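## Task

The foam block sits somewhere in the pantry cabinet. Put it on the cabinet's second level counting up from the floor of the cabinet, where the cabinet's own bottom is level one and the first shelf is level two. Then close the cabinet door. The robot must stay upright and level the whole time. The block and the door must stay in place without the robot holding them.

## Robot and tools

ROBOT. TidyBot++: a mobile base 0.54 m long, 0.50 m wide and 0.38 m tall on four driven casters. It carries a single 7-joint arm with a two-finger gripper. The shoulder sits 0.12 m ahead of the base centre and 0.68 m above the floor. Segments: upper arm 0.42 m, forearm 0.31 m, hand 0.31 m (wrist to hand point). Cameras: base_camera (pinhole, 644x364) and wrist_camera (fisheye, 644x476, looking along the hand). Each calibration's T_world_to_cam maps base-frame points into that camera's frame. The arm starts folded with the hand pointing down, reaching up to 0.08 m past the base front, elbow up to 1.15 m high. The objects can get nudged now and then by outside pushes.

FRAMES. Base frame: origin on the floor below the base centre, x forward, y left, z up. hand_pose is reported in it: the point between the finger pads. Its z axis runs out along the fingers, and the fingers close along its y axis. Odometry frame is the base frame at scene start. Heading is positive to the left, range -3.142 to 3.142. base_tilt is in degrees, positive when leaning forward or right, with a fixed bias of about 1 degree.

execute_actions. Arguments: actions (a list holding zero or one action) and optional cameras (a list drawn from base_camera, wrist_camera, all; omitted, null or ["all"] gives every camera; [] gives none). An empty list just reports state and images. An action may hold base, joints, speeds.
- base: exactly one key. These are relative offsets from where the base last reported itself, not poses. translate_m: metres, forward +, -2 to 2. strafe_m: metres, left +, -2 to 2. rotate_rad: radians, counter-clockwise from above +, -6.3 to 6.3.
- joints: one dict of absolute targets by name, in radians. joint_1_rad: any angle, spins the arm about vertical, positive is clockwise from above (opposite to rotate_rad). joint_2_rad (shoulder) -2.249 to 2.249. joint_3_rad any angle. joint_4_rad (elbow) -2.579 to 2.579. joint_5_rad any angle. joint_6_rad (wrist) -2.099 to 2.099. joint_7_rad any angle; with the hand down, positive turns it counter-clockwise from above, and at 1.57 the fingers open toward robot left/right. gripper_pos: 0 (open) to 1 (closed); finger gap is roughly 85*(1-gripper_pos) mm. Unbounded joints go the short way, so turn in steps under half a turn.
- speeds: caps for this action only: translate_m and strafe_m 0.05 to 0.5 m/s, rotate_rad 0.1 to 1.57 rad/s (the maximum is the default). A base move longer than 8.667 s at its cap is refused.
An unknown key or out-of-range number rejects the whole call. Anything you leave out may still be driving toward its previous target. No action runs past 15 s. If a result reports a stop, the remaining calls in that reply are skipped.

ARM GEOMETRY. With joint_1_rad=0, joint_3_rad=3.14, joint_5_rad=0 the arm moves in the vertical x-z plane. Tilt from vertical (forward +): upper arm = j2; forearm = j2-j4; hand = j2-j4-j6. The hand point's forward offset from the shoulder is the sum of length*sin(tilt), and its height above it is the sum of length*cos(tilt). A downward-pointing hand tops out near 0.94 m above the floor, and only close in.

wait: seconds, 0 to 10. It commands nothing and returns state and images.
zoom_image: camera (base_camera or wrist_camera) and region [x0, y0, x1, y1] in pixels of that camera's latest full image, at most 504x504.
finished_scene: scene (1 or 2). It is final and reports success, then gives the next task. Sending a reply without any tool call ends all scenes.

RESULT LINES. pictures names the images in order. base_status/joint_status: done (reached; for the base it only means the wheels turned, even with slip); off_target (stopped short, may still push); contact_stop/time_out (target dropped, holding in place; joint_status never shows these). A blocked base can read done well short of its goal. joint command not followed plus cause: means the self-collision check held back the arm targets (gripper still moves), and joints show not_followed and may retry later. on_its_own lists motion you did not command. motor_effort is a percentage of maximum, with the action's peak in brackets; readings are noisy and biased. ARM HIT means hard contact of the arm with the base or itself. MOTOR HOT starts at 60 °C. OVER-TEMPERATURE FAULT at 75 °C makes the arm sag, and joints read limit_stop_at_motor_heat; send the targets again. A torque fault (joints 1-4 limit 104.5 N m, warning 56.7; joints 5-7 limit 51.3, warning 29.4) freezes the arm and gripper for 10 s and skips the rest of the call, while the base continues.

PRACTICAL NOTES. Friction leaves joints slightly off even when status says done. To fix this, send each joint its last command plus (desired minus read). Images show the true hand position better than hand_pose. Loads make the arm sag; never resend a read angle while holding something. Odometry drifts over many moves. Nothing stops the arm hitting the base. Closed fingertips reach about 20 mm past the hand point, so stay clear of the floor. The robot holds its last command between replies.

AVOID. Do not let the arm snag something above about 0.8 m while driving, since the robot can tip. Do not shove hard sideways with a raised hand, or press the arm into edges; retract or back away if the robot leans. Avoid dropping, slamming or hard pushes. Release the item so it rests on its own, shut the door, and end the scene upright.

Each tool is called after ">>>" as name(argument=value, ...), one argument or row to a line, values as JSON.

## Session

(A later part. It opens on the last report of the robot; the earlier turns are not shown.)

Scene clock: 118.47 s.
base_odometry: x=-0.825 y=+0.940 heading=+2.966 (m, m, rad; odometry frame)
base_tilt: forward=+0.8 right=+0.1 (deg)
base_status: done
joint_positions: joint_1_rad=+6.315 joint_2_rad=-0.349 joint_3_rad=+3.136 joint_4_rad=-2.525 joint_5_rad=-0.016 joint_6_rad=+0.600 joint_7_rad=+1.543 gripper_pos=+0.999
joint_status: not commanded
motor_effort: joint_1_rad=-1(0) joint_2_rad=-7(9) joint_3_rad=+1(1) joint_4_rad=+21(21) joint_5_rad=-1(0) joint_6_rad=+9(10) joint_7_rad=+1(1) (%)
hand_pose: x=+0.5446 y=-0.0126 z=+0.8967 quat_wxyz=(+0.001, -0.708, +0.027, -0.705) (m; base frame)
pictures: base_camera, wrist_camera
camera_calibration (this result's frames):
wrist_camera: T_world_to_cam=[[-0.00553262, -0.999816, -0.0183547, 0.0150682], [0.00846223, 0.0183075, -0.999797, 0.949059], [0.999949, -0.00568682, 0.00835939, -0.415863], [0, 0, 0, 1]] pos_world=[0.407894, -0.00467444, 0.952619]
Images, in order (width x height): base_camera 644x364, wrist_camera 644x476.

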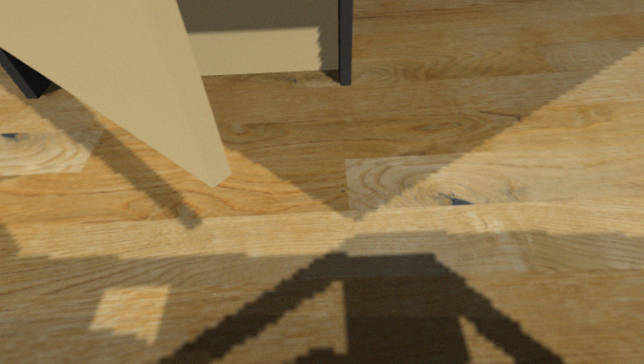

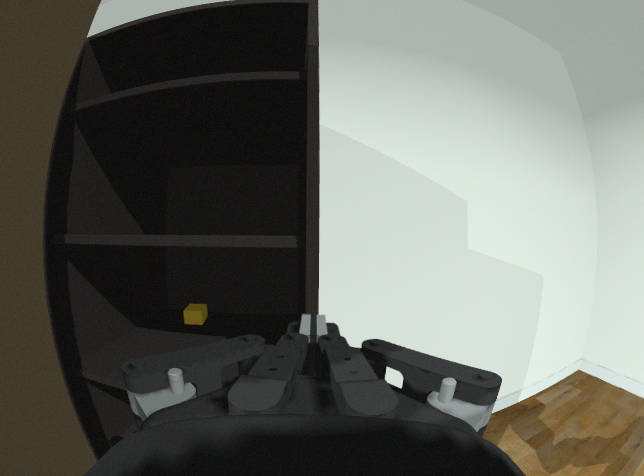

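>>> execute_actions(
  actions=[
    {"base":{"translate_m":0.1},"speeds":{"translate_m":0.15}},
  ],
  cameras=[],
)

>>> execute_actions(
  actions=[
    {"joints":{"joint_1_rad":-0.35}},
  ],
)

Scene clock: 121.60 s.
base_odometry: x=-0.924 y=+0.957 heading=+2.965 (m, m, rad; odometry frame)
base_tilt: forward=+0.7 right=+0.1 (deg)
base_status: done
joint_positions: joint_1_rad=+6.315 joint_2_rad=-0.347 joint_3_rad=+3.136 joint_4_rad=-2.525 joint_5_rad=-0.016 joint_6_rad=+0.600 joint_7_rad=+1.543 gripper_pos=+0.999
joint_status: not commanded
motor_effort: joint_1_rad=+0(1) joint_2_rad=-7(10) joint_3_rad=+1(1) joint_4_rad=+20(21) joint_5_rad=+0(0) joint_6_rad=+9(10) joint_7_rad=+1(1) (%)
hand_pose: x=+0.5450 y=-0.0126 z=+0.8959 quat_wxyz=(+0.001, -0.709, +0.027, -0.705) (m; base frame)
pictures: none
No camera images: the call's "cameras" was empty. Leave "cameras" out to get every camera's image.

Scene clock: 123.23 s.
base_odometry: x=-0.924 y=+0.957 heading=+2.965 (m, m, rad; odometry frame)
base_tilt: forward=+0.8 right=+0.1 (deg)
base_status: not commanded
joint_positions: joint_1_rad=+5.950 joint_2_rad=-0.347 joint_3_rad=+3.140 joint_4_rad=-2.525 joint_5_rad=-0.015 joint_6_rad=+0.600 joint_7_rad=+1.543 gripper_pos=+0.999
joint_status: all done
motor_effort: joint_1_rad=-1(7) joint_2_rad=-7(9) joint_3_rad=+1(5) joint_4_rad=+20(21) joint_5_rad=+0(2) joint_6_rad=+9(9) joint_7_rad=+1(1) (%)
hand_pose: x=+0.5220 y=+0.1389 z=+0.8959 quat_wxyz=(+0.128, -0.702, -0.101, -0.693) (m; base frame)
pictures: base_camera, wrist_camera
camera_calibration (this result's frames):
wrist_camera: T_world_to_cam=[[0.349251, -0.936841, -0.0187825, -0.0271646], [-0.000515306, 0.0198527, -0.999803, 0.950155], [0.937029, 0.349192, 0.00645082, -0.407115], [0, 0, 0, 1]] pos_world=[0.391455, 0.0978492, 0.952083]
Images, in order (width x height): base_camera 644x364, wrist_camera 644x476.

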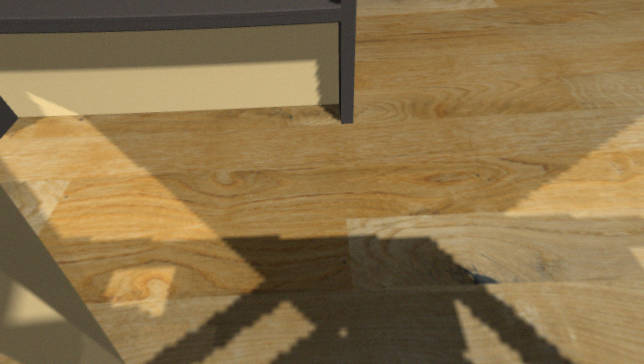

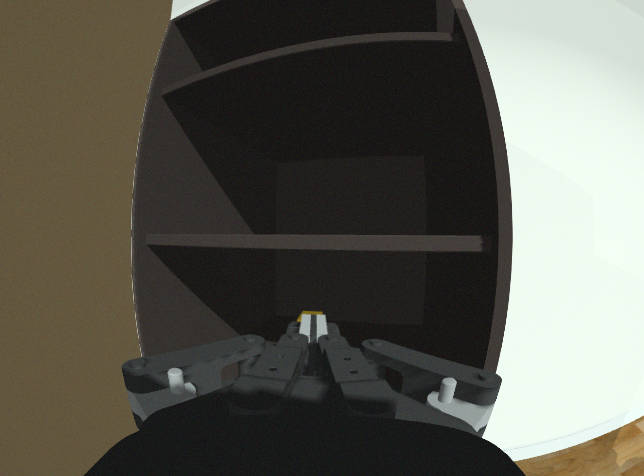

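>>> execute_actions(
  actions=[
    {"joints":{"joint_1_rad":-0.75}},
  ],
  cameras=[],
)

>>> execute_actions(
  actions=[
    {"base":{"translate_m":-0.15},"joints":{"joint_1_rad":-0.15,"joint_6_rad":0.0,"gripper_pos":0}},
  ],
)

Scene clock: 126.37 s.
base_odometry: x=-0.923 y=+0.957 heading=+2.965 (m, m, rad; odometry frame)
base_tilt: forward=+0.8 right=+0.1 (deg)
base_status: not commanded
joint_positions: joint_1_rad=+5.690 joint_2_rad=-0.346 joint_3_rad=+3.285 joint_4_rad=-2.527 joint_5_rad=-0.015 joint_6_rad=+0.600 joint_7_rad=+1.543 gripper_pos=+0.999
joint_status: joint_1_rad off_target (ended at +5.690, target +5.533)
motor_effort: joint_1_rad=-25(25) joint_2_rad=-7(10) joint_3_rad=-28(28) joint_4_rad=+26(26) joint_5_rad=+8(9) joint_6_rad=+11(11) joint_7_rad=+1(1) (%)
hand_pose: x=+0.5084 y=+0.1789 z=+0.8931 quat_wxyz=(+0.187, -0.700, -0.128, -0.677) (m; base frame)
pictures: none
No camera images: the call's "cameras" was empty. Leave "cameras" out to get every camera's image.

Scene clock: 128.20 s.
base_odometry: x=-0.775 y=+0.931 heading=+2.965 (m, m, rad; odometry frame)
base_tilt: forward=+0.7 right=+0.1 (deg)
base_status: done
joint_positions: joint_1_rad=+6.114 joint_2_rad=-0.337 joint_3_rad=+3.132 joint_4_rad=-2.514 joint_5_rad=-0.014 joint_6_rad=+0.038 joint_7_rad=+1.543 gripper_pos=+0.000
joint_status: all done
motor_effort: joint_1_rad=-1(23) joint_2_rad=-7(16) joint_3_rad=+1(26) joint_4_rad=+19(26) joint_5_rad=+0(14) joint_6_rad=+8(11) joint_7_rad=+1(1) (%)
hand_pose: x=+0.4944 y=+0.0690 z=+0.7327 quat_wxyz=(+0.051, -0.875, -0.060, -0.478) (m; base frame)
pictures: base_camera, wrist_camera
camera_calibration (this result's frames):
wrist_camera: T_world_to_cam=[[0.19096, -0.981108, -0.0310083, 0.00414164], [-0.521072, -0.0745474, -0.850251, 0.942635], [0.831876, 0.178521, -0.525464, 0.0976992], [0, 0, 0, 1]] pos_world=[0.409117, 0.056893, 0.852942]
Images, in order (width x height): base_camera 644x364, wrist_camera 644x476.

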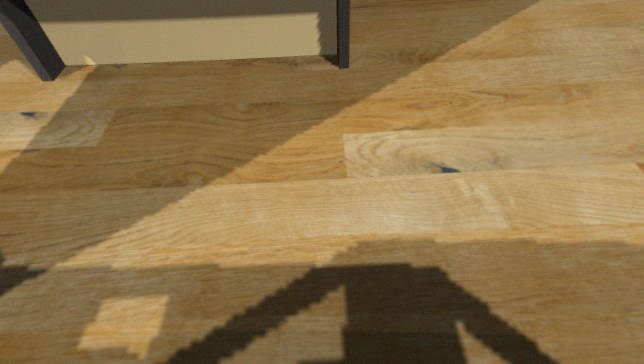

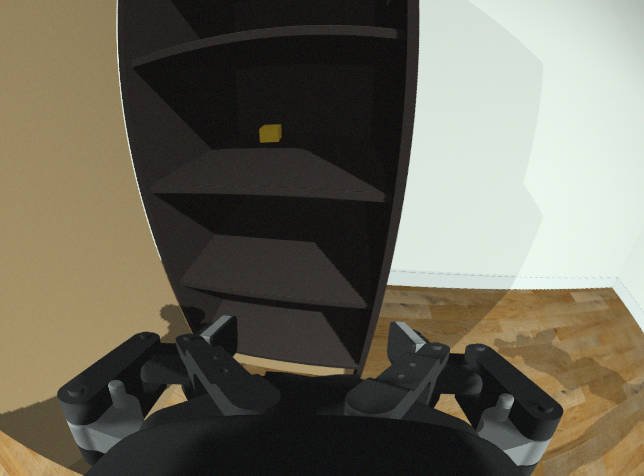

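>>> execute_actions(
  actions=[
    {"base":{"translate_m":-0.45}},
  ],
  cameras=[],
)

>>> execute_actions(
  actions=[
    {"base":{"strafe_m":0.18},"joints":{"joint_1_rad":-0.17,"joint_2_rad":1.33,"joint_4_rad":-0.24,"joint_5_rad":0.0,"joint_6_rad":-0.18,"joint_7_rad":1.54}},
  ],
)

Scene clock: 134.17 s.
base_odometry: x=-0.332 y=+0.851 heading=+2.964 (m, m, rad; odometry frame)
base_tilt: forward=+0.7 right=+0.1 (deg)
base_status: done
joint_positions: joint_1_rad=+6.114 joint_2_rad=-0.337 joint_3_rad=+3.132 joint_4_rad=-2.514 joint_5_rad=-0.014 joint_6_rad=+0.038 joint_7_rad=+1.543 gripper_pos=+0.000
joint_status: not commanded
motor_effort: joint_1_rad=-1(1) joint_2_rad=-7(9) joint_3_rad=+1(1) joint_4_rad=+20(20) joint_5_rad=+0(1) joint_6_rad=+8(8) joint_7_rad=+1(1) (%)
hand_pose: x=+0.4943 y=+0.0690 z=+0.7327 quat_wxyz=(+0.051, -0.875, -0.060, -0.478) (m; base frame)
pictures: none
No camera images: the call's "cameras" was empty. Leave "cameras" out to get every camera's image.

Scene clock: 137.47 s.
base_odometry: x=-0.364 y=+0.674 heading=+2.964 (m, m, rad; odometry frame)
base_tilt: forward=+0.8 right=+0.0 (deg)
base_status: done
joint_positions: joint_1_rad=+6.114 joint_2_rad=+1.310 joint_3_rad=+3.132 joint_4_rad=-0.264 joint_5_rad=-0.014 joint_6_rad=-0.139 joint_7_rad=+1.543 gripper_pos=+0.000
joint_status: all done
motor_effort: joint_1_rad=-1(1) joint_2_rad=-59(60) joint_3_rad=+0(3) joint_4_rad=+23(24) joint_5_rad=+1(0) joint_6_rad=+9(10) joint_7_rad=+1(1) (%)
hand_pose: x=+1.1327 y=+0.1769 z=+0.7454 quat_wxyz=(+0.074, -0.754, -0.047, -0.651) (m; base frame)
pictures: base_camera, wrist_camera
camera_calibration (this result's frames):
wrist_camera: T_world_to_cam=[[0.199292, -0.979339, -0.0343311, -0.0187387], [-0.132213, 0.00784178, -0.99119, 0.944032], [0.97098, 0.202075, -0.127918, -0.903971], [0, 0, 0, 1]] pos_world=[1.00629, 0.156916, 0.819438]
Images, in order (width x height): base_camera 644x364, wrist_camera 644x476.

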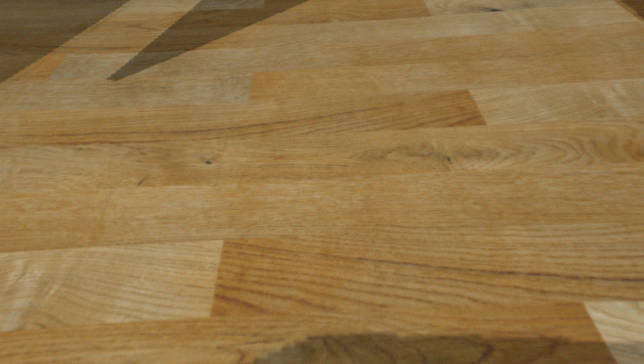

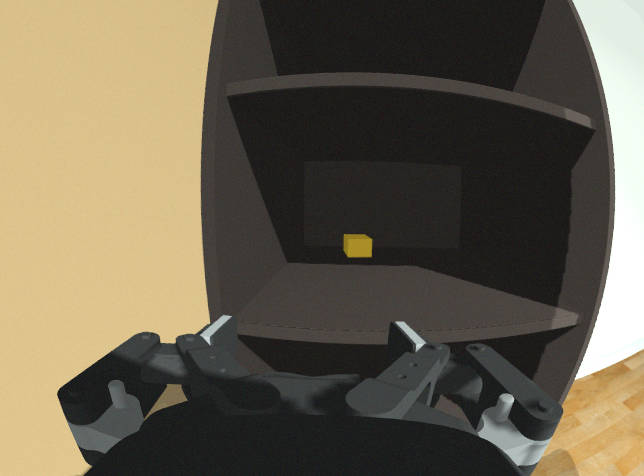

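>>> execute_actions(
  actions=[
    {"base":{"strafe_m":0.16},"joints":{"joint_1_rad":0.0,"joint_2_rad":1.35,"joint_6_rad":-0.2}},
  ],
  cameras=[],
)

>>> execute_actions(
  actions=[
    {"base":{"translate_m":0.2},"speeds":{"translate_m":0.25}},
  ],
  cameras=["wrist_camera"],
)

Scene clock: 141.40 s.
base_odometry: x=-0.392 y=+0.516 heading=+2.965 (m, m, rad; odometry frame)
base_tilt: forward=+0.8 right=+0.1 (deg)
base_status: done
joint_positions: joint_1_rad=+6.275 joint_2_rad=+1.327 joint_3_rad=+3.132 joint_4_rad=-0.262 joint_5_rad=-0.014 joint_6_rad=-0.159 joint_7_rad=+1.543 gripper_pos=+0.000
joint_status: all done
motor_effort: joint_1_rad=+0(5) joint_2_rad=-60(60) joint_3_rad=+0(1) joint_4_rad=+24(24) joint_5_rad=+0(0) joint_6_rad=+9(9) joint_7_rad=+1(1) (%)
hand_pose: x=+1.1479 y=+0.0123 z=+0.7226 quat_wxyz=(+0.021, -0.767, +0.014, -0.641) (m; base frame)
pictures: none
No camera images: the call's "cameras" was empty. Leave "cameras" out to get every camera's image.

Scene clock: 143.07 s.
base_odometry: x=-0.589 y=+0.551 heading=+2.965 (m, m, rad; odometry frame)
base_tilt: forward=+0.8 right=+0.0 (deg)
base_status: done
joint_positions: joint_1_rad=+6.275 joint_2_rad=+1.328 joint_3_rad=+3.132 joint_4_rad=-0.261 joint_5_rad=-0.014 joint_6_rad=-0.161 joint_7_rad=+1.543 gripper_pos=+0.000
joint_status: not commanded
motor_effort: joint_1_rad=-1(2) joint_2_rad=-60(61) joint_3_rad=+0(0) joint_4_rad=+24(24) joint_5_rad=+0(0) joint_6_rad=+9(10) joint_7_rad=+1(1) (%)
hand_pose: x=+1.1479 y=+0.0123 z=+0.7216 quat_wxyz=(+0.021, -0.767, +0.014, -0.641) (m; base frame)
pictures: wrist_camera
camera_calibration (this result's frames):
wrist_camera: T_world_to_cam=[[0.0389636, -0.998612, -0.0354523, 0.0013176], [-0.165978, 0.0285184, -0.985717, 0.958374], [0.985359, 0.0442913, -0.164636, -0.876607], [0, 0, 0, 1]] pos_world=[1.02279, 0.0128106, 0.80041]
Images, in order (width x height): wrist_camera 644x476.

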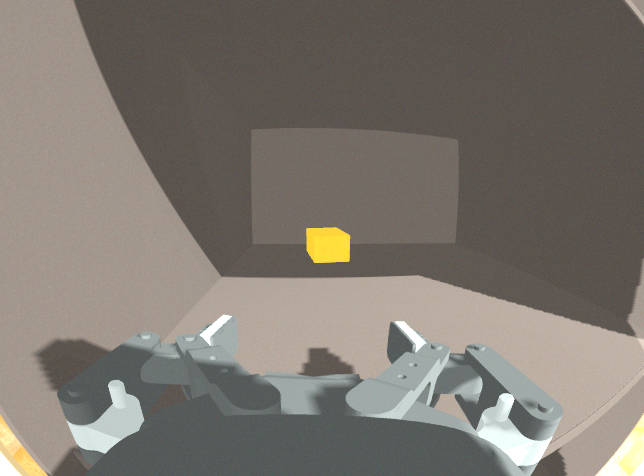

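>>> execute_actions(
  actions=[
    {"base":{"translate_m":0.19},"speeds":{"translate_m":0.2}},
  ],
  cameras=["wrist_camera"],
)

Scene clock: 146.03 s.
base_odometry: x=-0.776 y=+0.584 heading=+2.966 (m, m, rad; odometry frame)
base_tilt: forward=+0.8 right=+0.0 (deg)
base_status: done
joint_positions: joint_1_rad=+6.275 joint_2_rad=+1.329 joint_3_rad=+3.132 joint_4_rad=-0.261 joint_5_rad=-0.014 joint_6_rad=-0.161 joint_7_rad=+1.543 gripper_pos=+0.000
joint_status: not commanded
motor_effort: joint_1_rad=-2(3) joint_2_rad=-60(61) joint_3_rad=+0(1) joint_4_rad=+24(24) joint_5_rad=+0(0) joint_6_rad=+9(9) joint_7_rad=+1(1) (%)
hand_pose: x=+1.1480 y=+0.0122 z=+0.7211 quat_wxyz=(+0.021, -0.768, +0.014, -0.640) (m; base frame)
pictures: wrist_camera
camera_calibration (this result's frames):
wrist_camera: T_world_to_cam=[[0.0388138, -0.998617, -0.0354723, 0.00134832], [-0.166609, 0.0285346, -0.98561, 0.958514], [0.985259, 0.0441653, -0.165271, -0.87614], [0, 0, 0, 1]] pos_world=[1.02287, 0.0126906, 0.799968]
Images, in order (width x height): wrist_camera 644x476.

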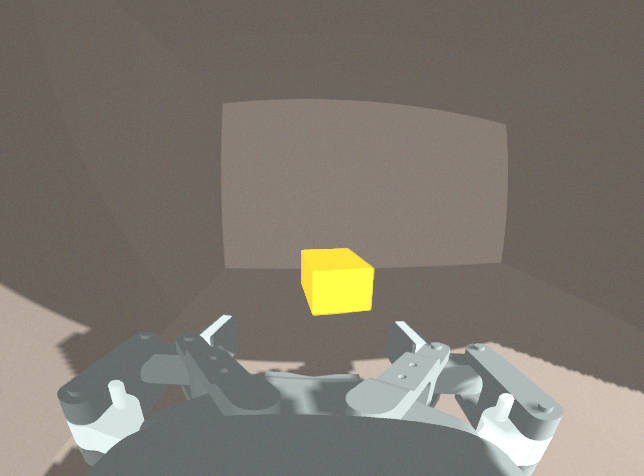

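>>> execute_actions(
  actions=[
    {"base":{"translate_m":0.08},"joints":{"joint_1_rad":0.03},"speeds":{"translate_m":0.15}},
  ],
  cameras=["wrist_camera"],
)

>>> execute_actions(
  actions=[
    {"joints":{"gripper_pos":0.6}},
  ],
  cameras=["wrist_camera"],
)

Scene clock: 148.47 s.
base_odometry: x=-0.855 y=+0.598 heading=+2.966 (m, m, rad; odometry frame)
base_tilt: forward=+0.8 right=+0.1 (deg)
base_status: done
joint_positions: joint_1_rad=+6.299 joint_2_rad=+1.329 joint_3_rad=+3.132 joint_4_rad=-0.261 joint_5_rad=-0.014 joint_6_rad=-0.161 joint_7_rad=+1.543 gripper_pos=+0.000
joint_status: all done
motor_effort: joint_1_rad=+0(3) joint_2_rad=-60(61) joint_3_rad=+0(0) joint_4_rad=+24(24) joint_5_rad=+0(0) joint_6_rad=+9(9) joint_7_rad=+1(1) (%)
hand_pose: x=+1.1480 y=-0.0128 z=+0.7207 quat_wxyz=(+0.013, -0.768, +0.024, -0.640) (m; base frame)
pictures: wrist_camera
camera_calibration (this result's frames):
wrist_camera: T_world_to_cam=[[0.0145794, -0.999264, -0.0354871, 0.00424054], [-0.166338, 0.0325725, -0.985531, 0.958485], [0.985961, 0.0202713, -0.16574, -0.875905], [0, 0, 0, 1]] pos_world=[1.02298, -0.00922717, 0.799594]
Images, in order (width x height): wrist_camera 644x476.

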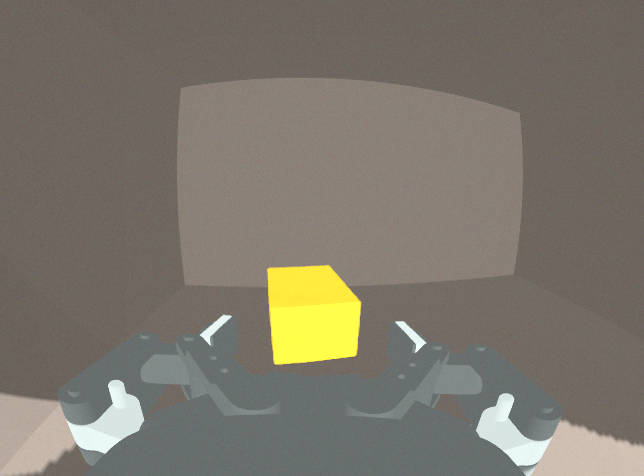

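Scene clock: 149.33 s.
base_odometry: x=-0.855 y=+0.598 heading=+2.966 (m, m, rad; odometry frame)
base_tilt: forward=+0.8 right=+0.1 (deg)
base_status: not commanded
joint_positions: joint_1_rad=+6.299 joint_2_rad=+1.329 joint_3_rad=+3.132 joint_4_rad=-0.261 joint_5_rad=-0.014 joint_6_rad=-0.161 joint_7_rad=+1.543 gripper_pos=+0.600
joint_status: all done
motor_effort: joint_1_rad=-1(1) joint_2_rad=-59(60) joint_3_rad=+0(0) joint_4_rad=+23(24) joint_5_rad=+0(1) joint_6_rad=+9(9) joint_7_rad=+1(1) (%)
hand_pose: x=+1.1480 y=-0.0128 z=+0.7207 quat_wxyz=(+0.013, -0.768, +0.024, -0.640) (m; base frame)
pictures: wrist_camera
camera_calibration (this result's frames):
wrist_camera: T_world_to_cam=[[0.0145793, -0.999264, -0.0354872, 0.00424058], [-0.166338, 0.0325726, -0.985531, 0.958485], [0.985961, 0.0202712, -0.16574, -0.875905], [0, 0, 0, 1]] pos_world=[1.02298, -0.00922726, 0.799594]
Images, in order (width x height): wrist_camera 644x476.

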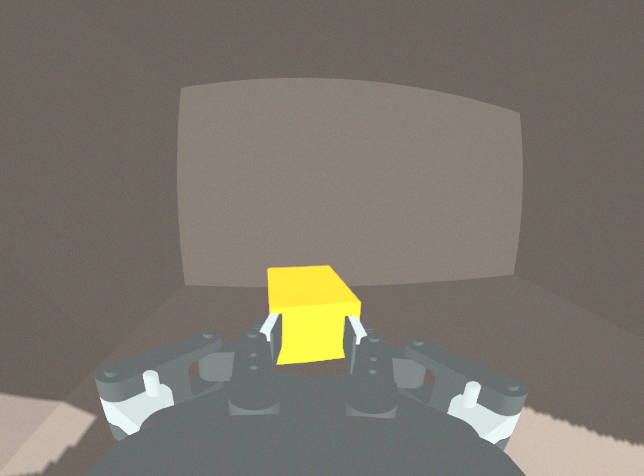

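Fingers are in front of the block; go further.

>>> execute_actions(
  actions=[
    {"joints":{"gripper_pos":0}},
  ],
  cameras=[],
)

>>> execute_actions(
  actions=[
    {"base":{"translate_m":0.05},"speeds":{"translate_m":0.15}},
  ],
  cameras=[],
)

>>> execute_actions(
  actions=[
    {"joints":{"gripper_pos":0.55}},
  ],
  cameras=["wrist_camera"],
)

Scene clock: 151.77 s.
base_odometry: x=-0.855 y=+0.598 heading=+2.966 (m, m, rad; odometry frame)
base_tilt: forward=+0.8 right=+0.1 (deg)
base_status: not commanded
joint_positions: joint_1_rad=+6.299 joint_2_rad=+1.329 joint_3_rad=+3.132 joint_4_rad=-0.261 joint_5_rad=-0.014 joint_6_rad=-0.161 joint_7_rad=+1.543 gripper_pos=+0.000
joint_status: all done
motor_effort: joint_1_rad=-1(1) joint_2_rad=-59(60) joint_3_rad=+0(0) joint_4_rad=+23(24) joint_5_rad=+0(1) joint_6_rad=+9(9) joint_7_rad=+1(1) (%)
hand_pose: x=+1.1480 y=-0.0128 z=+0.7207 quat_wxyz=(+0.013, -0.768, +0.024, -0.640) (m; base frame)
pictures: none
No camera images: the call's "cameras" was empty. Leave "cameras" out to get every camera's image.

Scene clock: 152.80 s.
base_odometry: x=-0.904 y=+0.607 heading=+2.966 (m, m, rad; odometry frame)
base_tilt: forward=+0.8 right=+0.1 (deg)
base_status: done
joint_positions: joint_1_rad=+6.300 joint_2_rad=+1.331 joint_3_rad=+3.132 joint_4_rad=-0.260 joint_5_rad=-0.014 joint_6_rad=-0.162 joint_7_rad=+1.543 gripper_pos=+0.000
joint_status: not commanded
motor_effort: joint_1_rad=-1(2) joint_2_rad=-60(62) joint_3_rad=+0(1) joint_4_rad=+24(24) joint_5_rad=+0(0) joint_6_rad=+9(9) joint_7_rad=+1(1) (%)
hand_pose: x=+1.1480 y=-0.0131 z=+0.7195 quat_wxyz=(+0.013, -0.768, +0.024, -0.640) (m; base frame)
pictures: none
No camera images: the call's "cameras" was empty. Leave "cameras" out to get every camera's image.

Scene clock: 153.63 s.
base_odometry: x=-0.904 y=+0.607 heading=+2.966 (m, m, rad; odometry frame)
base_tilt: forward=+0.8 right=+0.1 (deg)
base_status: not commanded
joint_positions: joint_1_rad=+6.300 joint_2_rad=+1.331 joint_3_rad=+3.132 joint_4_rad=-0.259 joint_5_rad=-0.014 joint_6_rad=-0.162 joint_7_rad=+1.543 gripper_pos=+0.365
joint_status: gripper_pos off_target (ended at +0.365, target +0.550)
motor_effort: joint_1_rad=-2(2) joint_2_rad=-59(60) joint_3_rad=+0(0) joint_4_rad=+23(24) joint_5_rad=+0(1) joint_6_rad=+9(10) joint_7_rad=+1(1) (%)
hand_pose: x=+1.1481 y=-0.0131 z=+0.7200 quat_wxyz=(+0.013, -0.768, +0.024, -0.640) (m; base frame)
pictures: wrist_camera
camera_calibration (this result's frames):
wrist_camera: T_world_to_cam=[[0.0142722, -0.999268, -0.0354978, 0.00426655], [-0.166581, 0.032629, -0.985488, 0.958073], [0.985924, 0.0199784, -0.165994, -0.875926], [0, 0, 0, 1]] pos_world=[1.02313, -0.00949799, 0.798923]
Images, in order (width x height): wrist_camera 644x476.

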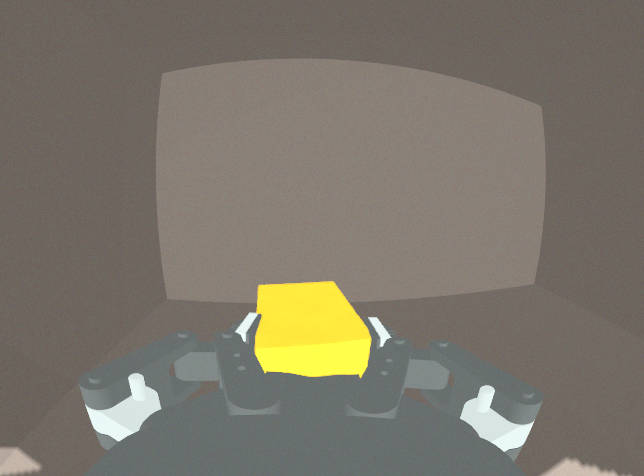

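>>> execute_actions(
  actions=[
    {"joints":{"joint_2_rad":1.31}},
  ],
  cameras=[],
)

>>> execute_actions(
  actions=[
    {"base":{"translate_m":-0.6},"speeds":{"translate_m":0.35}},
  ],
  cameras=[],
)

>>> execute_actions(
  actions=[
    {"joints":{"joint_2_rad":1.5,"joint_4_rad":-0.7,"joint_6_rad":0.55}},
  ],
)

Scene clock: 156.23 s.
base_odometry: x=-0.904 y=+0.607 heading=+2.966 (m, m, rad; odometry frame)
base_tilt: forward=+0.8 right=+0.1 (deg)
base_status: not commanded
joint_positions: joint_1_rad=+6.300 joint_2_rad=+1.327 joint_3_rad=+3.132 joint_4_rad=-0.259 joint_5_rad=-0.014 joint_6_rad=-0.162 joint_7_rad=+1.543 gripper_pos=+0.365
joint_status: all done
motor_effort: joint_1_rad=-1(1) joint_2_rad=-60(62) joint_3_rad=+0(0) joint_4_rad=+24(25) joint_5_rad=+0(0) joint_6_rad=+10(10) joint_7_rad=+1(1) (%)
hand_pose: x=+1.1480 y=-0.0131 z=+0.7235 quat_wxyz=(+0.013, -0.767, +0.024, -0.641) (m; base frame)
pictures: none
No camera images: the call's "cameras" was empty. Leave "cameras" out to get every camera's image.

Scene clock: 159.13 s.
base_odometry: x=-0.313 y=+0.502 heading=+2.967 (m, m, rad; odometry frame)
base_tilt: forward=+0.8 right=+0.1 (deg)
base_status: done
joint_positions: joint_1_rad=+6.304 joint_2_rad=+1.327 joint_3_rad=+3.132 joint_4_rad=-0.259 joint_5_rad=-0.014 joint_6_rad=-0.164 joint_7_rad=+1.543 gripper_pos=+0.365
joint_status: not commanded
motor_effort: joint_1_rad=-1(7) joint_2_rad=-60(63) joint_3_rad=+0(1) joint_4_rad=+24(25) joint_5_rad=+0(0) joint_6_rad=+9(10) joint_7_rad=+1(1) (%)
hand_pose: x=+1.1478 y=-0.0174 z=+0.7233 quat_wxyz=(+0.012, -0.767, +0.025, -0.641) (m; base frame)
pictures: none
No camera images: the call's "cameras" was empty. Leave "cameras" out to get every camera's image.

Scene clock: 161.03 s.
base_odometry: x=-0.314 y=+0.502 heading=+2.967 (m, m, rad; odometry frame)
base_tilt: forward=+0.8 right=+0.1 (deg)
base_status: not commanded
joint_positions: joint_1_rad=+6.304 joint_2_rad=+1.508 joint_3_rad=+3.132 joint_4_rad=-0.696 joint_5_rad=-0.014 joint_6_rad=+0.507 joint_7_rad=+1.543 gripper_pos=+0.365
joint_status: all done
motor_effort: joint_1_rad=-1(1) joint_2_rad=-58(64) joint_3_rad=+0(0) joint_4_rad=+20(25) joint_5_rad=+1(0) joint_6_rad=+10(11) joint_7_rad=+1(1) (%)
hand_pose: x=+1.1009 y=-0.0189 z=+0.4830 quat_wxyz=(+0.008, -0.750, +0.028, -0.661) (m; base frame)
pictures: base_camera, wrist_camera
camera_calibration (this result's frames):
wrist_camera: T_world_to_cam=[[0.000802393, -0.999507, -0.0313712, 0.00353346], [-0.112346, 0.0310825, -0.993183, 0.660849], [0.993669, 0.00432136, -0.112266, -0.903381], [0, 0, 0, 1]] pos_world=[0.971902, -0.0131053, 0.555036]
Images, in order (width x height): base_camera 644x364, wrist_camera 644x476.

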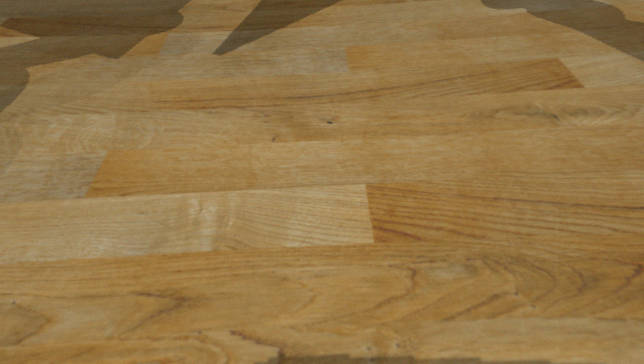

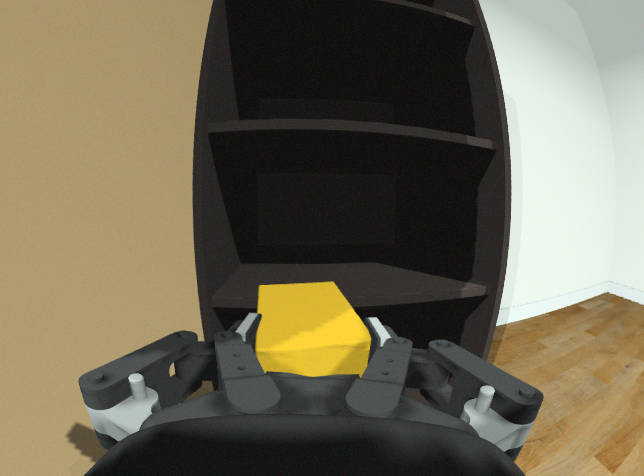

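>>> execute_actions(
  actions=[
    {"base":{"translate_m":0.2},"joints":{"joint_2_rad":1.46,"joint_1_rad":0.09},"speeds":{"translate_m":0.25}},
  ],
  cameras=["wrist_camera"],
)

>>> execute_actions(
  actions=[
    {"base":{"translate_m":0.2},"speeds":{"translate_m":0.15}},
  ],
  cameras=["wrist_camera"],
)

Scene clock: 164.60 s.
base_odometry: x=-0.511 y=+0.537 heading=+2.967 (m, m, rad; odometry frame)
base_tilt: forward=+0.8 right=+0.1 (deg)
base_status: done
joint_positions: joint_1_rad=+6.370 joint_2_rad=+1.483 joint_3_rad=+3.132 joint_4_rad=-0.696 joint_5_rad=-0.014 joint_6_rad=+0.508 joint_7_rad=+1.543 gripper_pos=+0.365
joint_status: all done
motor_effort: joint_1_rad=-1(5) joint_2_rad=-57(61) joint_3_rad=+0(1) joint_4_rad=+20(22) joint_5_rad=+0(1) joint_6_rad=+9(10) joint_7_rad=+1(1) (%)
hand_pose: x=+1.1023 y=-0.0845 z=+0.5084 quat_wxyz=(-0.015, -0.740, +0.052, -0.671) (m; base frame)
pictures: wrist_camera
camera_calibration (this result's frames):
wrist_camera: T_world_to_cam=[[-0.0647867, -0.997426, -0.0307347, 0.0109018], [-0.0837081, 0.0361229, -0.995835, 0.658457], [0.994382, -0.0619441, -0.0858329, -0.921392], [0, 0, 0, 1]] pos_world=[0.972041, -0.0699865, 0.576964]
Images, in order (width x height): wrist_camera 644x476.

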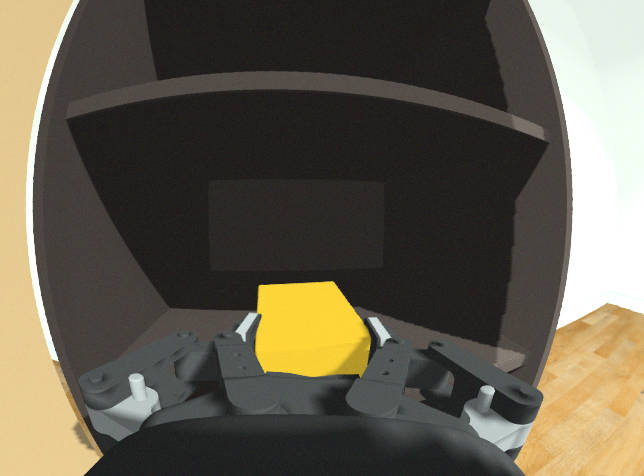

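Scene clock: 166.60 s.
base_odometry: x=-0.708 y=+0.571 heading=+2.967 (m, m, rad; odometry frame)
base_tilt: forward=+0.8 right=+0.1 (deg)
base_status: done
joint_positions: joint_1_rad=+6.370 joint_2_rad=+1.483 joint_3_rad=+3.132 joint_4_rad=-0.696 joint_5_rad=-0.014 joint_6_rad=+0.509 joint_7_rad=+1.543 gripper_pos=+0.365
joint_status: not commanded
motor_effort: joint_1_rad=+0(5) joint_2_rad=-59(59) joint_3_rad=+0(1) joint_4_rad=+21(22) joint_5_rad=+0(0) joint_6_rad=+10(10) joint_7_rad=+1(1) (%)
hand_pose: x=+1.1023 y=-0.0845 z=+0.5085 quat_wxyz=(-0.015, -0.740, +0.052, -0.671) (m; base frame)
pictures: wrist_camera
camera_calibration (this result's frames):
wrist_camera: T_world_to_cam=[[-0.0647967, -0.997425, -0.0307293, 0.0108989], [-0.0835135, 0.0361062, -0.995852, 0.658353], [0.994398, -0.0619616, -0.0856381, -0.921516], [0, 0, 0, 1]] pos_world=[0.972041, -0.0699984, 0.577041]
Images, in order (width x height): wrist_camera 644x476.

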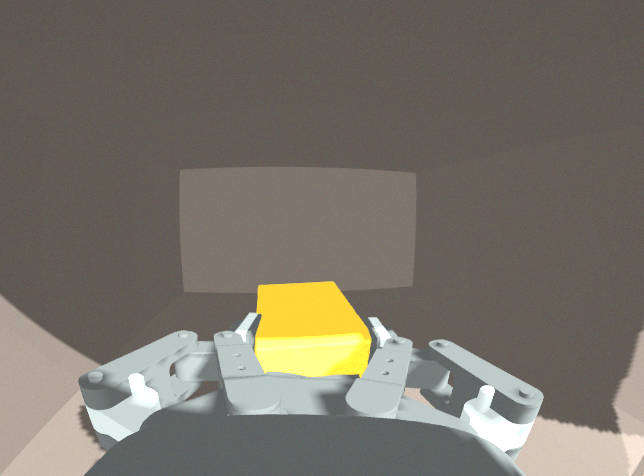

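Inside. Lower a little, release, withdraw.

>>> execute_actions(
  actions=[
    {"joints":{"joint_2_rad":1.505}},
  ],
  cameras=[],
)

>>> execute_actions(
  actions=[
    {"joints":{"gripper_pos":0}},
  ],
  cameras=[],
)

>>> execute_actions(
  actions=[
    {"base":{"translate_m":-0.5},"speeds":{"translate_m":0.35}},
  ],
  cameras=["wrist_camera"],
)

>>> execute_actions(
  actions=[
    {"joints":{"joint_1_rad":0.02,"joint_2_rad":-0.335,"joint_4_rad":-2.52,"joint_6_rad":0.3,"gripper_pos":1}},
  ],
)

Scene clock: 169.23 s.
base_odometry: x=-0.708 y=+0.571 heading=+2.967 (m, m, rad; odometry frame)
base_tilt: forward=+0.8 right=+0.1 (deg)
base_status: not commanded
joint_positions: joint_1_rad=+6.370 joint_2_rad=+1.493 joint_3_rad=+3.132 joint_4_rad=-0.696 joint_5_rad=-0.014 joint_6_rad=+0.509 joint_7_rad=+1.543 gripper_pos=+0.365
joint_status: all done
motor_effort: joint_1_rad=+0(1) joint_2_rad=-59(60) joint_3_rad=+0(0) joint_4_rad=+21(21) joint_5_rad=+1(0) joint_6_rad=+10(10) joint_7_rad=+1(1) (%)
hand_pose: x=+1.1003 y=-0.0843 z=+0.4978 quat_wxyz=(-0.015, -0.743, +0.053, -0.667) (m; base frame)
pictures: none
No camera images: the call's "cameras" was empty. Leave "cameras" out to get every camera's image.

Scene clock: 170.07 s.
base_odometry: x=-0.708 y=+0.571 heading=+2.967 (m, m, rad; odometry frame)
base_tilt: forward=+0.8 right=+0.1 (deg)
base_status: not commanded
joint_positions: joint_1_rad=+6.370 joint_2_rad=+1.493 joint_3_rad=+3.132 joint_4_rad=-0.696 joint_5_rad=-0.014 joint_6_rad=+0.509 joint_7_rad=+1.543 gripper_pos=+0.000
joint_status: all done
motor_effort: joint_1_rad=-1(1) joint_2_rad=-57(59) joint_3_rad=+0(0) joint_4_rad=+20(21) joint_5_rad=+0(0) joint_6_rad=+9(10) joint_7_rad=+1(1) (%)
hand_pose: x=+1.1003 y=-0.0843 z=+0.4978 quat_wxyz=(-0.015, -0.743, +0.053, -0.667) (m; base frame)
pictures: none
No camera images: the call's "cameras" was empty. Leave "cameras" out to get every camera's image.

Scene clock: 172.70 s.
base_odometry: x=-0.215 y=+0.485 heading=+2.968 (m, m, rad; odometry frame)
base_tilt: forward=+0.8 right=+0.1 (deg)
base_status: done
joint_positions: joint_1_rad=+6.372 joint_2_rad=+1.493 joint_3_rad=+3.132 joint_4_rad=-0.696 joint_5_rad=-0.014 joint_6_rad=+0.510 joint_7_rad=+1.543 gripper_pos=+0.000
joint_status: not commanded
motor_effort: joint_1_rad=+0(6) joint_2_rad=-58(58) joint_3_rad=+0(2) joint_4_rad=+20(21) joint_5_rad=+1(1) joint_6_rad=+9(9) joint_7_rad=+1(1) (%)
hand_pose: x=+1.1003 y=-0.0858 z=+0.4983 quat_wxyz=(-0.015, -0.743, +0.053, -0.667) (m; base frame)
pictures: wrist_camera
camera_calibration (this result's frames):
wrist_camera: T_world_to_cam=[[-0.0666232, -0.997299, -0.0309233, 0.0112447], [-0.0926242, 0.0370401, -0.995012, 0.657782], [0.99347, -0.0634267, -0.0948418, -0.914998], [0, 0, 0, 1]] pos_world=[0.970698, -0.0711852, 0.568068]
Images, in order (width x height): wrist_camera 644x476.

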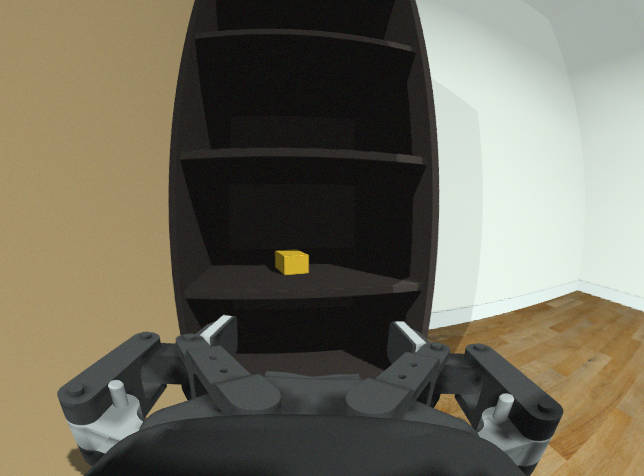

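Scene clock: 175.70 s.
base_odometry: x=-0.215 y=+0.485 heading=+2.967 (m, m, rad; odometry frame)
base_tilt: forward=+0.7 right=+0.1 (deg)
base_status: not commanded
joint_positions: joint_1_rad=+6.326 joint_2_rad=-0.316 joint_3_rad=+3.132 joint_4_rad=-2.501 joint_5_rad=-0.014 joint_6_rad=+0.340 joint_7_rad=+1.543 gripper_pos=+0.999
joint_status: all done
motor_effort: joint_1_rad=-1(1) joint_2_rad=-7(60) joint_3_rad=+1(0) joint_4_rad=+20(21) joint_5_rad=+0(1) joint_6_rad=+9(10) joint_7_rad=+1(1) (%)
hand_pose: x=+0.5444 y=-0.0143 z=+0.8159 quat_wxyz=(-0.001, -0.797, +0.031, -0.604) (m; base frame)
pictures: base_camera, wrist_camera
camera_calibration (this result's frames):
wrist_camera: T_world_to_cam=[[-0.0147319, -0.999607, -0.0238445, 0.0213597], [-0.258012, 0.0268398, -0.965769, 0.985747], [0.966029, -0.00807546, -0.258306, -0.179026], [0, 0, 0, 1]] pos_world=[0.427594, -0.00655168, 0.90627]
Images, in order (width x height): base_camera 644x364, wrist_camera 644x476.

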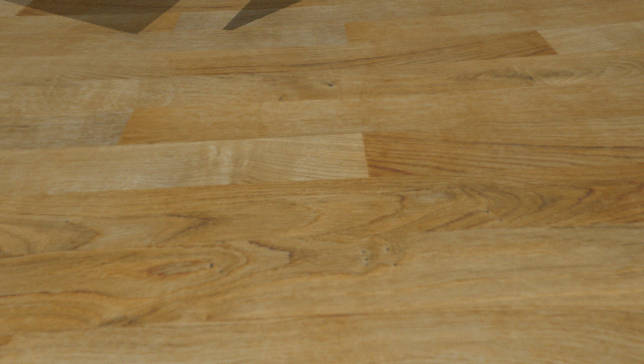

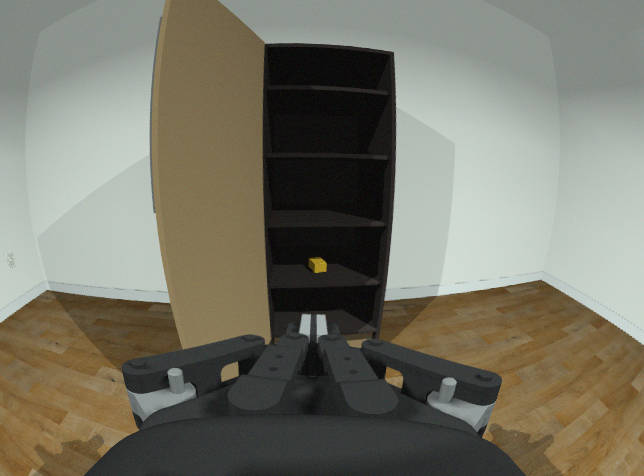

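>>> execute_actions(
  actions=[
    {"base":{"strafe_m":0.52},"joints":{"joint_6_rad":0.12}},
  ],
  cameras=[],
)

>>> execute_actions(
  actions=[
    {"base":{"translate_m":0.55}},
  ],
)

Scene clock: 181.23 s.
base_odometry: x=-0.305 y=-0.028 heading=+2.968 (m, m, rad; odometry frame)
base_tilt: forward=+0.7 right=+0.1 (deg)
base_status: done
joint_positions: joint_1_rad=+6.322 joint_2_rad=-0.317 joint_3_rad=+3.133 joint_4_rad=-2.512 joint_5_rad=-0.014 joint_6_rad=+0.144 joint_7_rad=+1.543 gripper_pos=+0.999
joint_status: all done
motor_effort: joint_1_rad=-1(1) joint_2_rad=-7(8) joint_3_rad=+1(1) joint_4_rad=+20(21) joint_5_rad=+0(1) joint_6_rad=+8(10) joint_7_rad=+1(1) (%)
hand_pose: x=+0.5188 y=-0.0114 z=+0.7540 quat_wxyz=(+0.001, -0.855, +0.031, -0.519) (m; base frame)
pictures: none
No camera images: the call's "cameras" was empty. Leave "cameras" out to get every camera's image.

Scene clock: 183.70 s.
base_odometry: x=-0.847 y=+0.067 heading=+2.968 (m, m, rad; odometry frame)
base_tilt: forward=+0.8 right=+0.1 (deg)
base_status: done
joint_positions: joint_1_rad=+6.322 joint_2_rad=-0.318 joint_3_rad=+3.133 joint_4_rad=-2.512 joint_5_rad=-0.014 joint_6_rad=+0.144 joint_7_rad=+1.543 gripper_pos=+0.999
joint_status: not commanded
motor_effort: joint_1_rad=-1(0) joint_2_rad=-7(10) joint_3_rad=+1(1) joint_4_rad=+20(20) joint_5_rad=+1(0) joint_6_rad=+8(9) joint_7_rad=+1(1) (%)
hand_pose: x=+0.5187 y=-0.0113 z=+0.7547 quat_wxyz=(+0.001, -0.854, +0.031, -0.519) (m; base frame)
pictures: base_camera, wrist_camera
camera_calibration (this result's frames):
wrist_camera: T_world_to_cam=[[-0.0149446, -0.999464, -0.0291389, 0.0265679], [-0.448323, 0.0327466, -0.893272, 0.963945], [0.893747, -0.000285945, -0.448572, 0.0112165], [0, 0, 0, 1]] pos_world=[0.422531, -0.00500901, 0.866871]
Images, in order (width x height): base_camera 644x364, wrist_camera 644x476.

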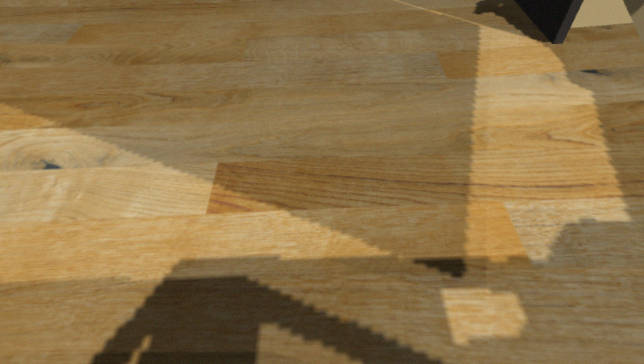

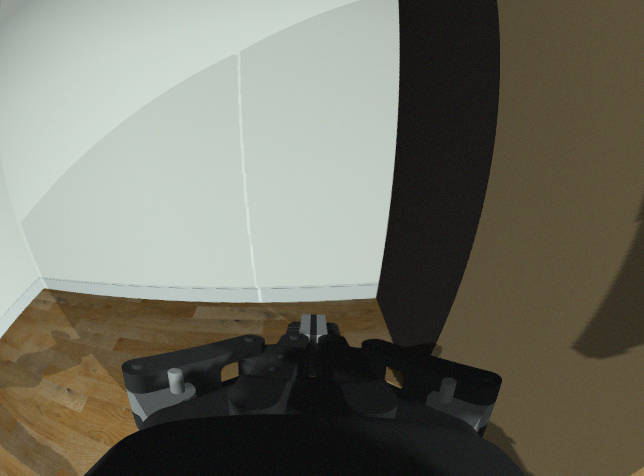

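>>> execute_actions(
  actions=[
    {"base":{"translate_m":0.08}},
  ],
  cameras=[],
)

>>> execute_actions(
  actions=[
    {"base":{"strafe_m":-0.7},"speeds":{"strafe_m":0.2}},
  ],
)

Scene clock: 187.03 s.
base_odometry: x=-0.926 y=+0.081 heading=+2.968 (m, m, rad; odometry frame)
base_tilt: forward=+0.7 right=+0.0 (deg)
base_status: done
joint_positions: joint_1_rad=+6.322 joint_2_rad=-0.320 joint_3_rad=+3.133 joint_4_rad=-2.512 joint_5_rad=-0.014 joint_6_rad=+0.144 joint_7_rad=+1.543 gripper_pos=+0.999
joint_status: not commanded
motor_effort: joint_1_rad=-2(2) joint_2_rad=-7(10) joint_3_rad=+1(1) joint_4_rad=+20(20) joint_5_rad=+0(1) joint_6_rad=+9(9) joint_7_rad=+1(1) (%)
hand_pose: x=+0.5186 y=-0.0113 z=+0.7555 quat_wxyz=(+0.001, -0.854, +0.031, -0.520) (m; base frame)
pictures: none
No camera images: the call's "cameras" was empty. Leave "cameras" out to get every camera's image.

Scene clock: 191.30 s.
base_odometry: x=-0.805 y=+0.771 heading=+2.969 (m, m, rad; odometry frame)
base_tilt: forward=+0.7 right=+0.1 (deg)
base_status: done
joint_positions: joint_1_rad=+6.294 joint_2_rad=-0.337 joint_3_rad=+3.133 joint_4_rad=-2.523 joint_5_rad=-0.014 joint_6_rad=+0.144 joint_7_rad=+1.543 gripper_pos=+0.999
joint_status: not commanded
motor_effort: joint_1_rad=-1(9) joint_2_rad=-6(12) joint_3_rad=+1(12) joint_4_rad=+20(26) joint_5_rad=+0(0) joint_6_rad=+8(10) joint_7_rad=+1(1) (%)
hand_pose: x=+0.5137 y=-0.0001 z=+0.7558 quat_wxyz=(+0.008, -0.853, +0.019, -0.522) (m; base frame)
pictures: base_camera, wrist_camera
camera_calibration (this result's frames):
wrist_camera: T_world_to_cam=[[0.0132591, -0.999492, -0.0289806, 0.0231107], [-0.442936, 0.0201134, -0.896328, 0.961868], [0.896455, 0.024721, -0.442444, 0.0102066], [0, 0, 0, 1]] pos_world=[0.41659, 0.00350024, 0.867334]
Images, in order (width x height): base_camera 644x364, wrist_camera 644x476.

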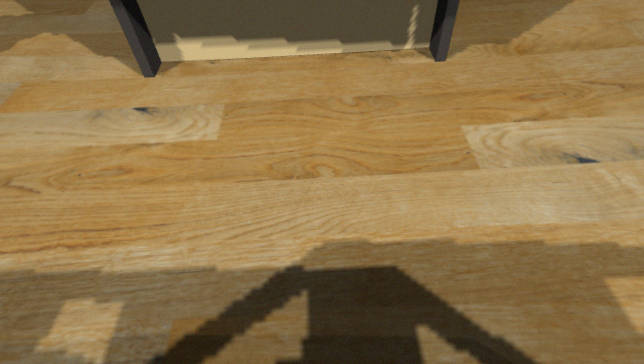

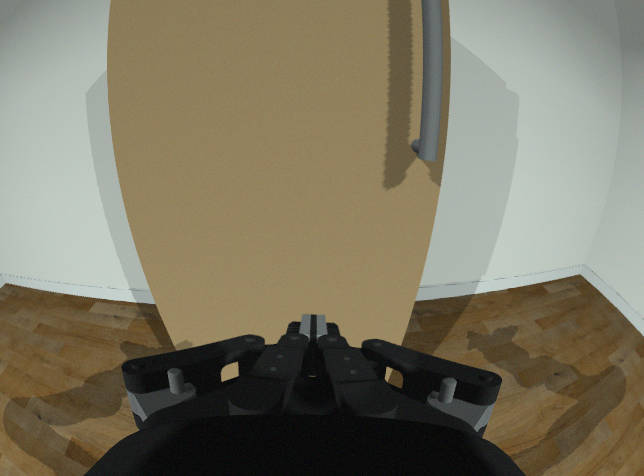

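>>> execute_actions(
  actions=[
    {"base":{"translate_m":0.23},"speeds":{"translate_m":0.12}},
  ],
  cameras=[],
)

>>> execute_actions(
  actions=[
    {"base":{"translate_m":-0.25},"joints":{"joint_1_rad":0.7,"joint_6_rad":0.45}},
  ],
)

Scene clock: 195.10 s.
base_odometry: x=-1.032 y=+0.810 heading=+2.969 (m, m, rad; odometry frame)
base_tilt: forward=+0.7 right=+0.1 (deg)
base_status: done
joint_positions: joint_1_rad=+6.294 joint_2_rad=-0.337 joint_3_rad=+3.133 joint_4_rad=-2.523 joint_5_rad=-0.014 joint_6_rad=+0.144 joint_7_rad=+1.543 gripper_pos=+0.999
joint_status: not commanded
motor_effort: joint_1_rad=-1(1) joint_2_rad=-7(8) joint_3_rad=+1(1) joint_4_rad=+20(21) joint_5_rad=+1(0) joint_6_rad=+9(9) joint_7_rad=+1(1) (%)
hand_pose: x=+0.5137 y=-0.0001 z=+0.7558 quat_wxyz=(+0.008, -0.853, +0.019, -0.522) (m; base frame)
pictures: none
No camera images: the call's "cameras" was empty. Leave "cameras" out to get every camera's image.

Scene clock: 197.03 s.
base_odometry: x=-0.785 y=+0.768 heading=+2.969 (m, m, rad; odometry frame)
base_tilt: forward=+0.7 right=+0.1 (deg)
base_status: done
joint_positions: joint_1_rad=+6.964 joint_2_rad=-0.337 joint_3_rad=+3.134 joint_4_rad=-2.523 joint_5_rad=-0.014 joint_6_rad=+0.410 joint_7_rad=+1.543 gripper_pos=+0.999
joint_status: all done
motor_effort: joint_1_rad=-1(0) joint_2_rad=-7(9) joint_3_rad=+1(3) joint_4_rad=+20(21) joint_5_rad=+0(0) joint_6_rad=+9(9) joint_7_rad=+1(1) (%)
hand_pose: x=+0.4489 y=-0.2633 z=+0.8339 quat_wxyz=(-0.199, -0.727, +0.272, -0.599) (m; base frame)
pictures: base_camera, wrist_camera
camera_calibration (this result's frames):
wrist_camera: T_world_to_cam=[[-0.607543, -0.79398, -0.0220634, 0.0902265], [-0.138331, 0.133121, -0.981399, 0.972424], [0.782148, -0.59319, -0.190709, -0.212007], [0, 0, 0, 1]] pos_world=[0.355154, -0.183572, 0.915894]
Images, in order (width x height): base_camera 644x364, wrist_camera 644x476.

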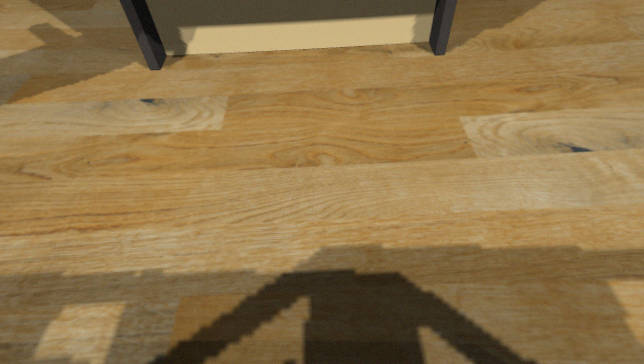

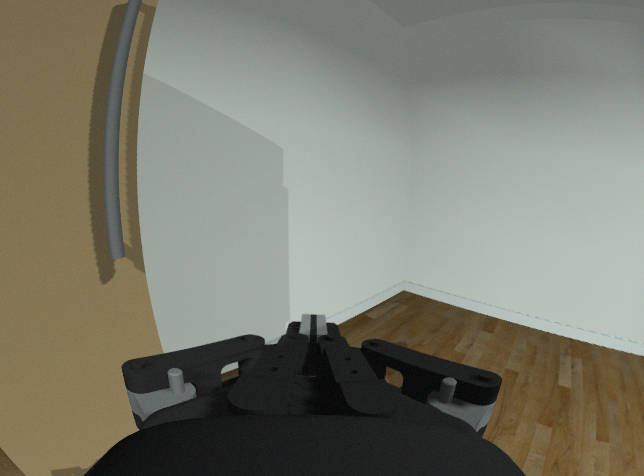

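>>> execute_actions(
  actions=[
    {"joints":{"joint_1_rad":0.15,"joint_6_rad":0.12}},
  ],
  cameras=[],
)

>>> execute_actions(
  actions=[
    {"base":{"translate_m":0.29},"speeds":{"translate_m":0.15}},
  ],
)

Scene clock: 200.43 s.
base_odometry: x=-0.785 y=+0.768 heading=+2.969 (m, m, rad; odometry frame)
base_tilt: forward=+0.7 right=+0.1 (deg)
base_status: not commanded
joint_positions: joint_1_rad=+6.453 joint_2_rad=-0.337 joint_3_rad=+3.134 joint_4_rad=-2.523 joint_5_rad=-0.014 joint_6_rad=+0.160 joint_7_rad=+1.543 gripper_pos=+0.999
joint_status: all done
motor_effort: joint_1_rad=-1(1) joint_2_rad=-6(7) joint_3_rad=+1(1) joint_4_rad=+20(20) joint_5_rad=+1(1) joint_6_rad=+9(9) joint_7_rad=+1(1) (%)
hand_pose: x=+0.5109 y=-0.0632 z=+0.7604 quat_wxyz=(-0.034, -0.844, +0.086, -0.528) (m; base frame)
pictures: none
No camera images: the call's "cameras" was empty. Leave "cameras" out to get every camera's image.

Scene clock: 203.03 s.
base_odometry: x=-1.071 y=+0.818 heading=+2.969 (m, m, rad; odometry frame)
base_tilt: forward=+0.7 right=+0.1 (deg)
base_status: done
joint_positions: joint_1_rad=+6.452 joint_2_rad=-0.337 joint_3_rad=+3.134 joint_4_rad=-2.523 joint_5_rad=-0.014 joint_6_rad=+0.159 joint_7_rad=+1.543 gripper_pos=+0.999
joint_status: not commanded
motor_effort: joint_1_rad=-1(1) joint_2_rad=-6(9) joint_3_rad=+1(1) joint_4_rad=+20(21) joint_5_rad=+1(1) joint_6_rad=+8(9) joint_7_rad=+1(1) (%)
hand_pose: x=+0.5108 y=-0.0631 z=+0.7603 quat_wxyz=(-0.034, -0.844, +0.086, -0.528) (m; base frame)
pictures: base_camera, wrist_camera
camera_calibration (this result's frames):
wrist_camera: T_world_to_cam=[[-0.145009, -0.989012, -0.0287503, 0.0416685], [-0.419947, 0.0878312, -0.903288, 0.963706], [0.895889, -0.118912, -0.428069, -0.00338899], [0, 0, 0, 1]] pos_world=[0.413784, -0.0438357, 0.870252]
Images, in order (width x height): base_camera 644x364, wrist_camera 644x476.

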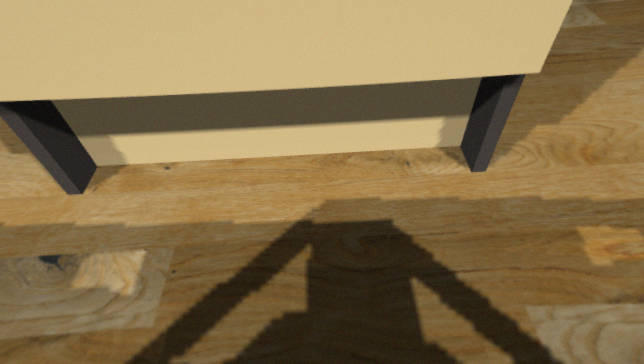

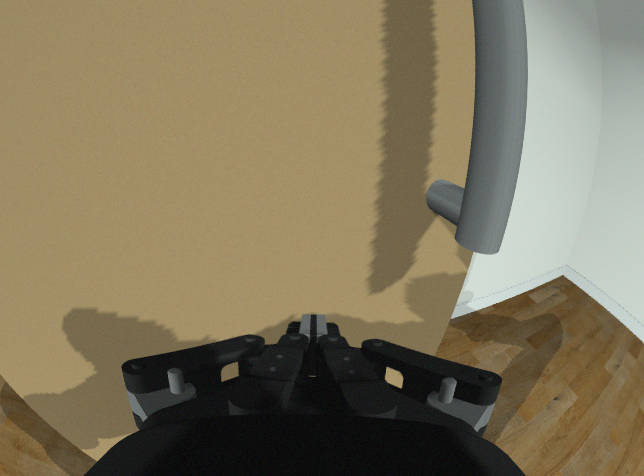

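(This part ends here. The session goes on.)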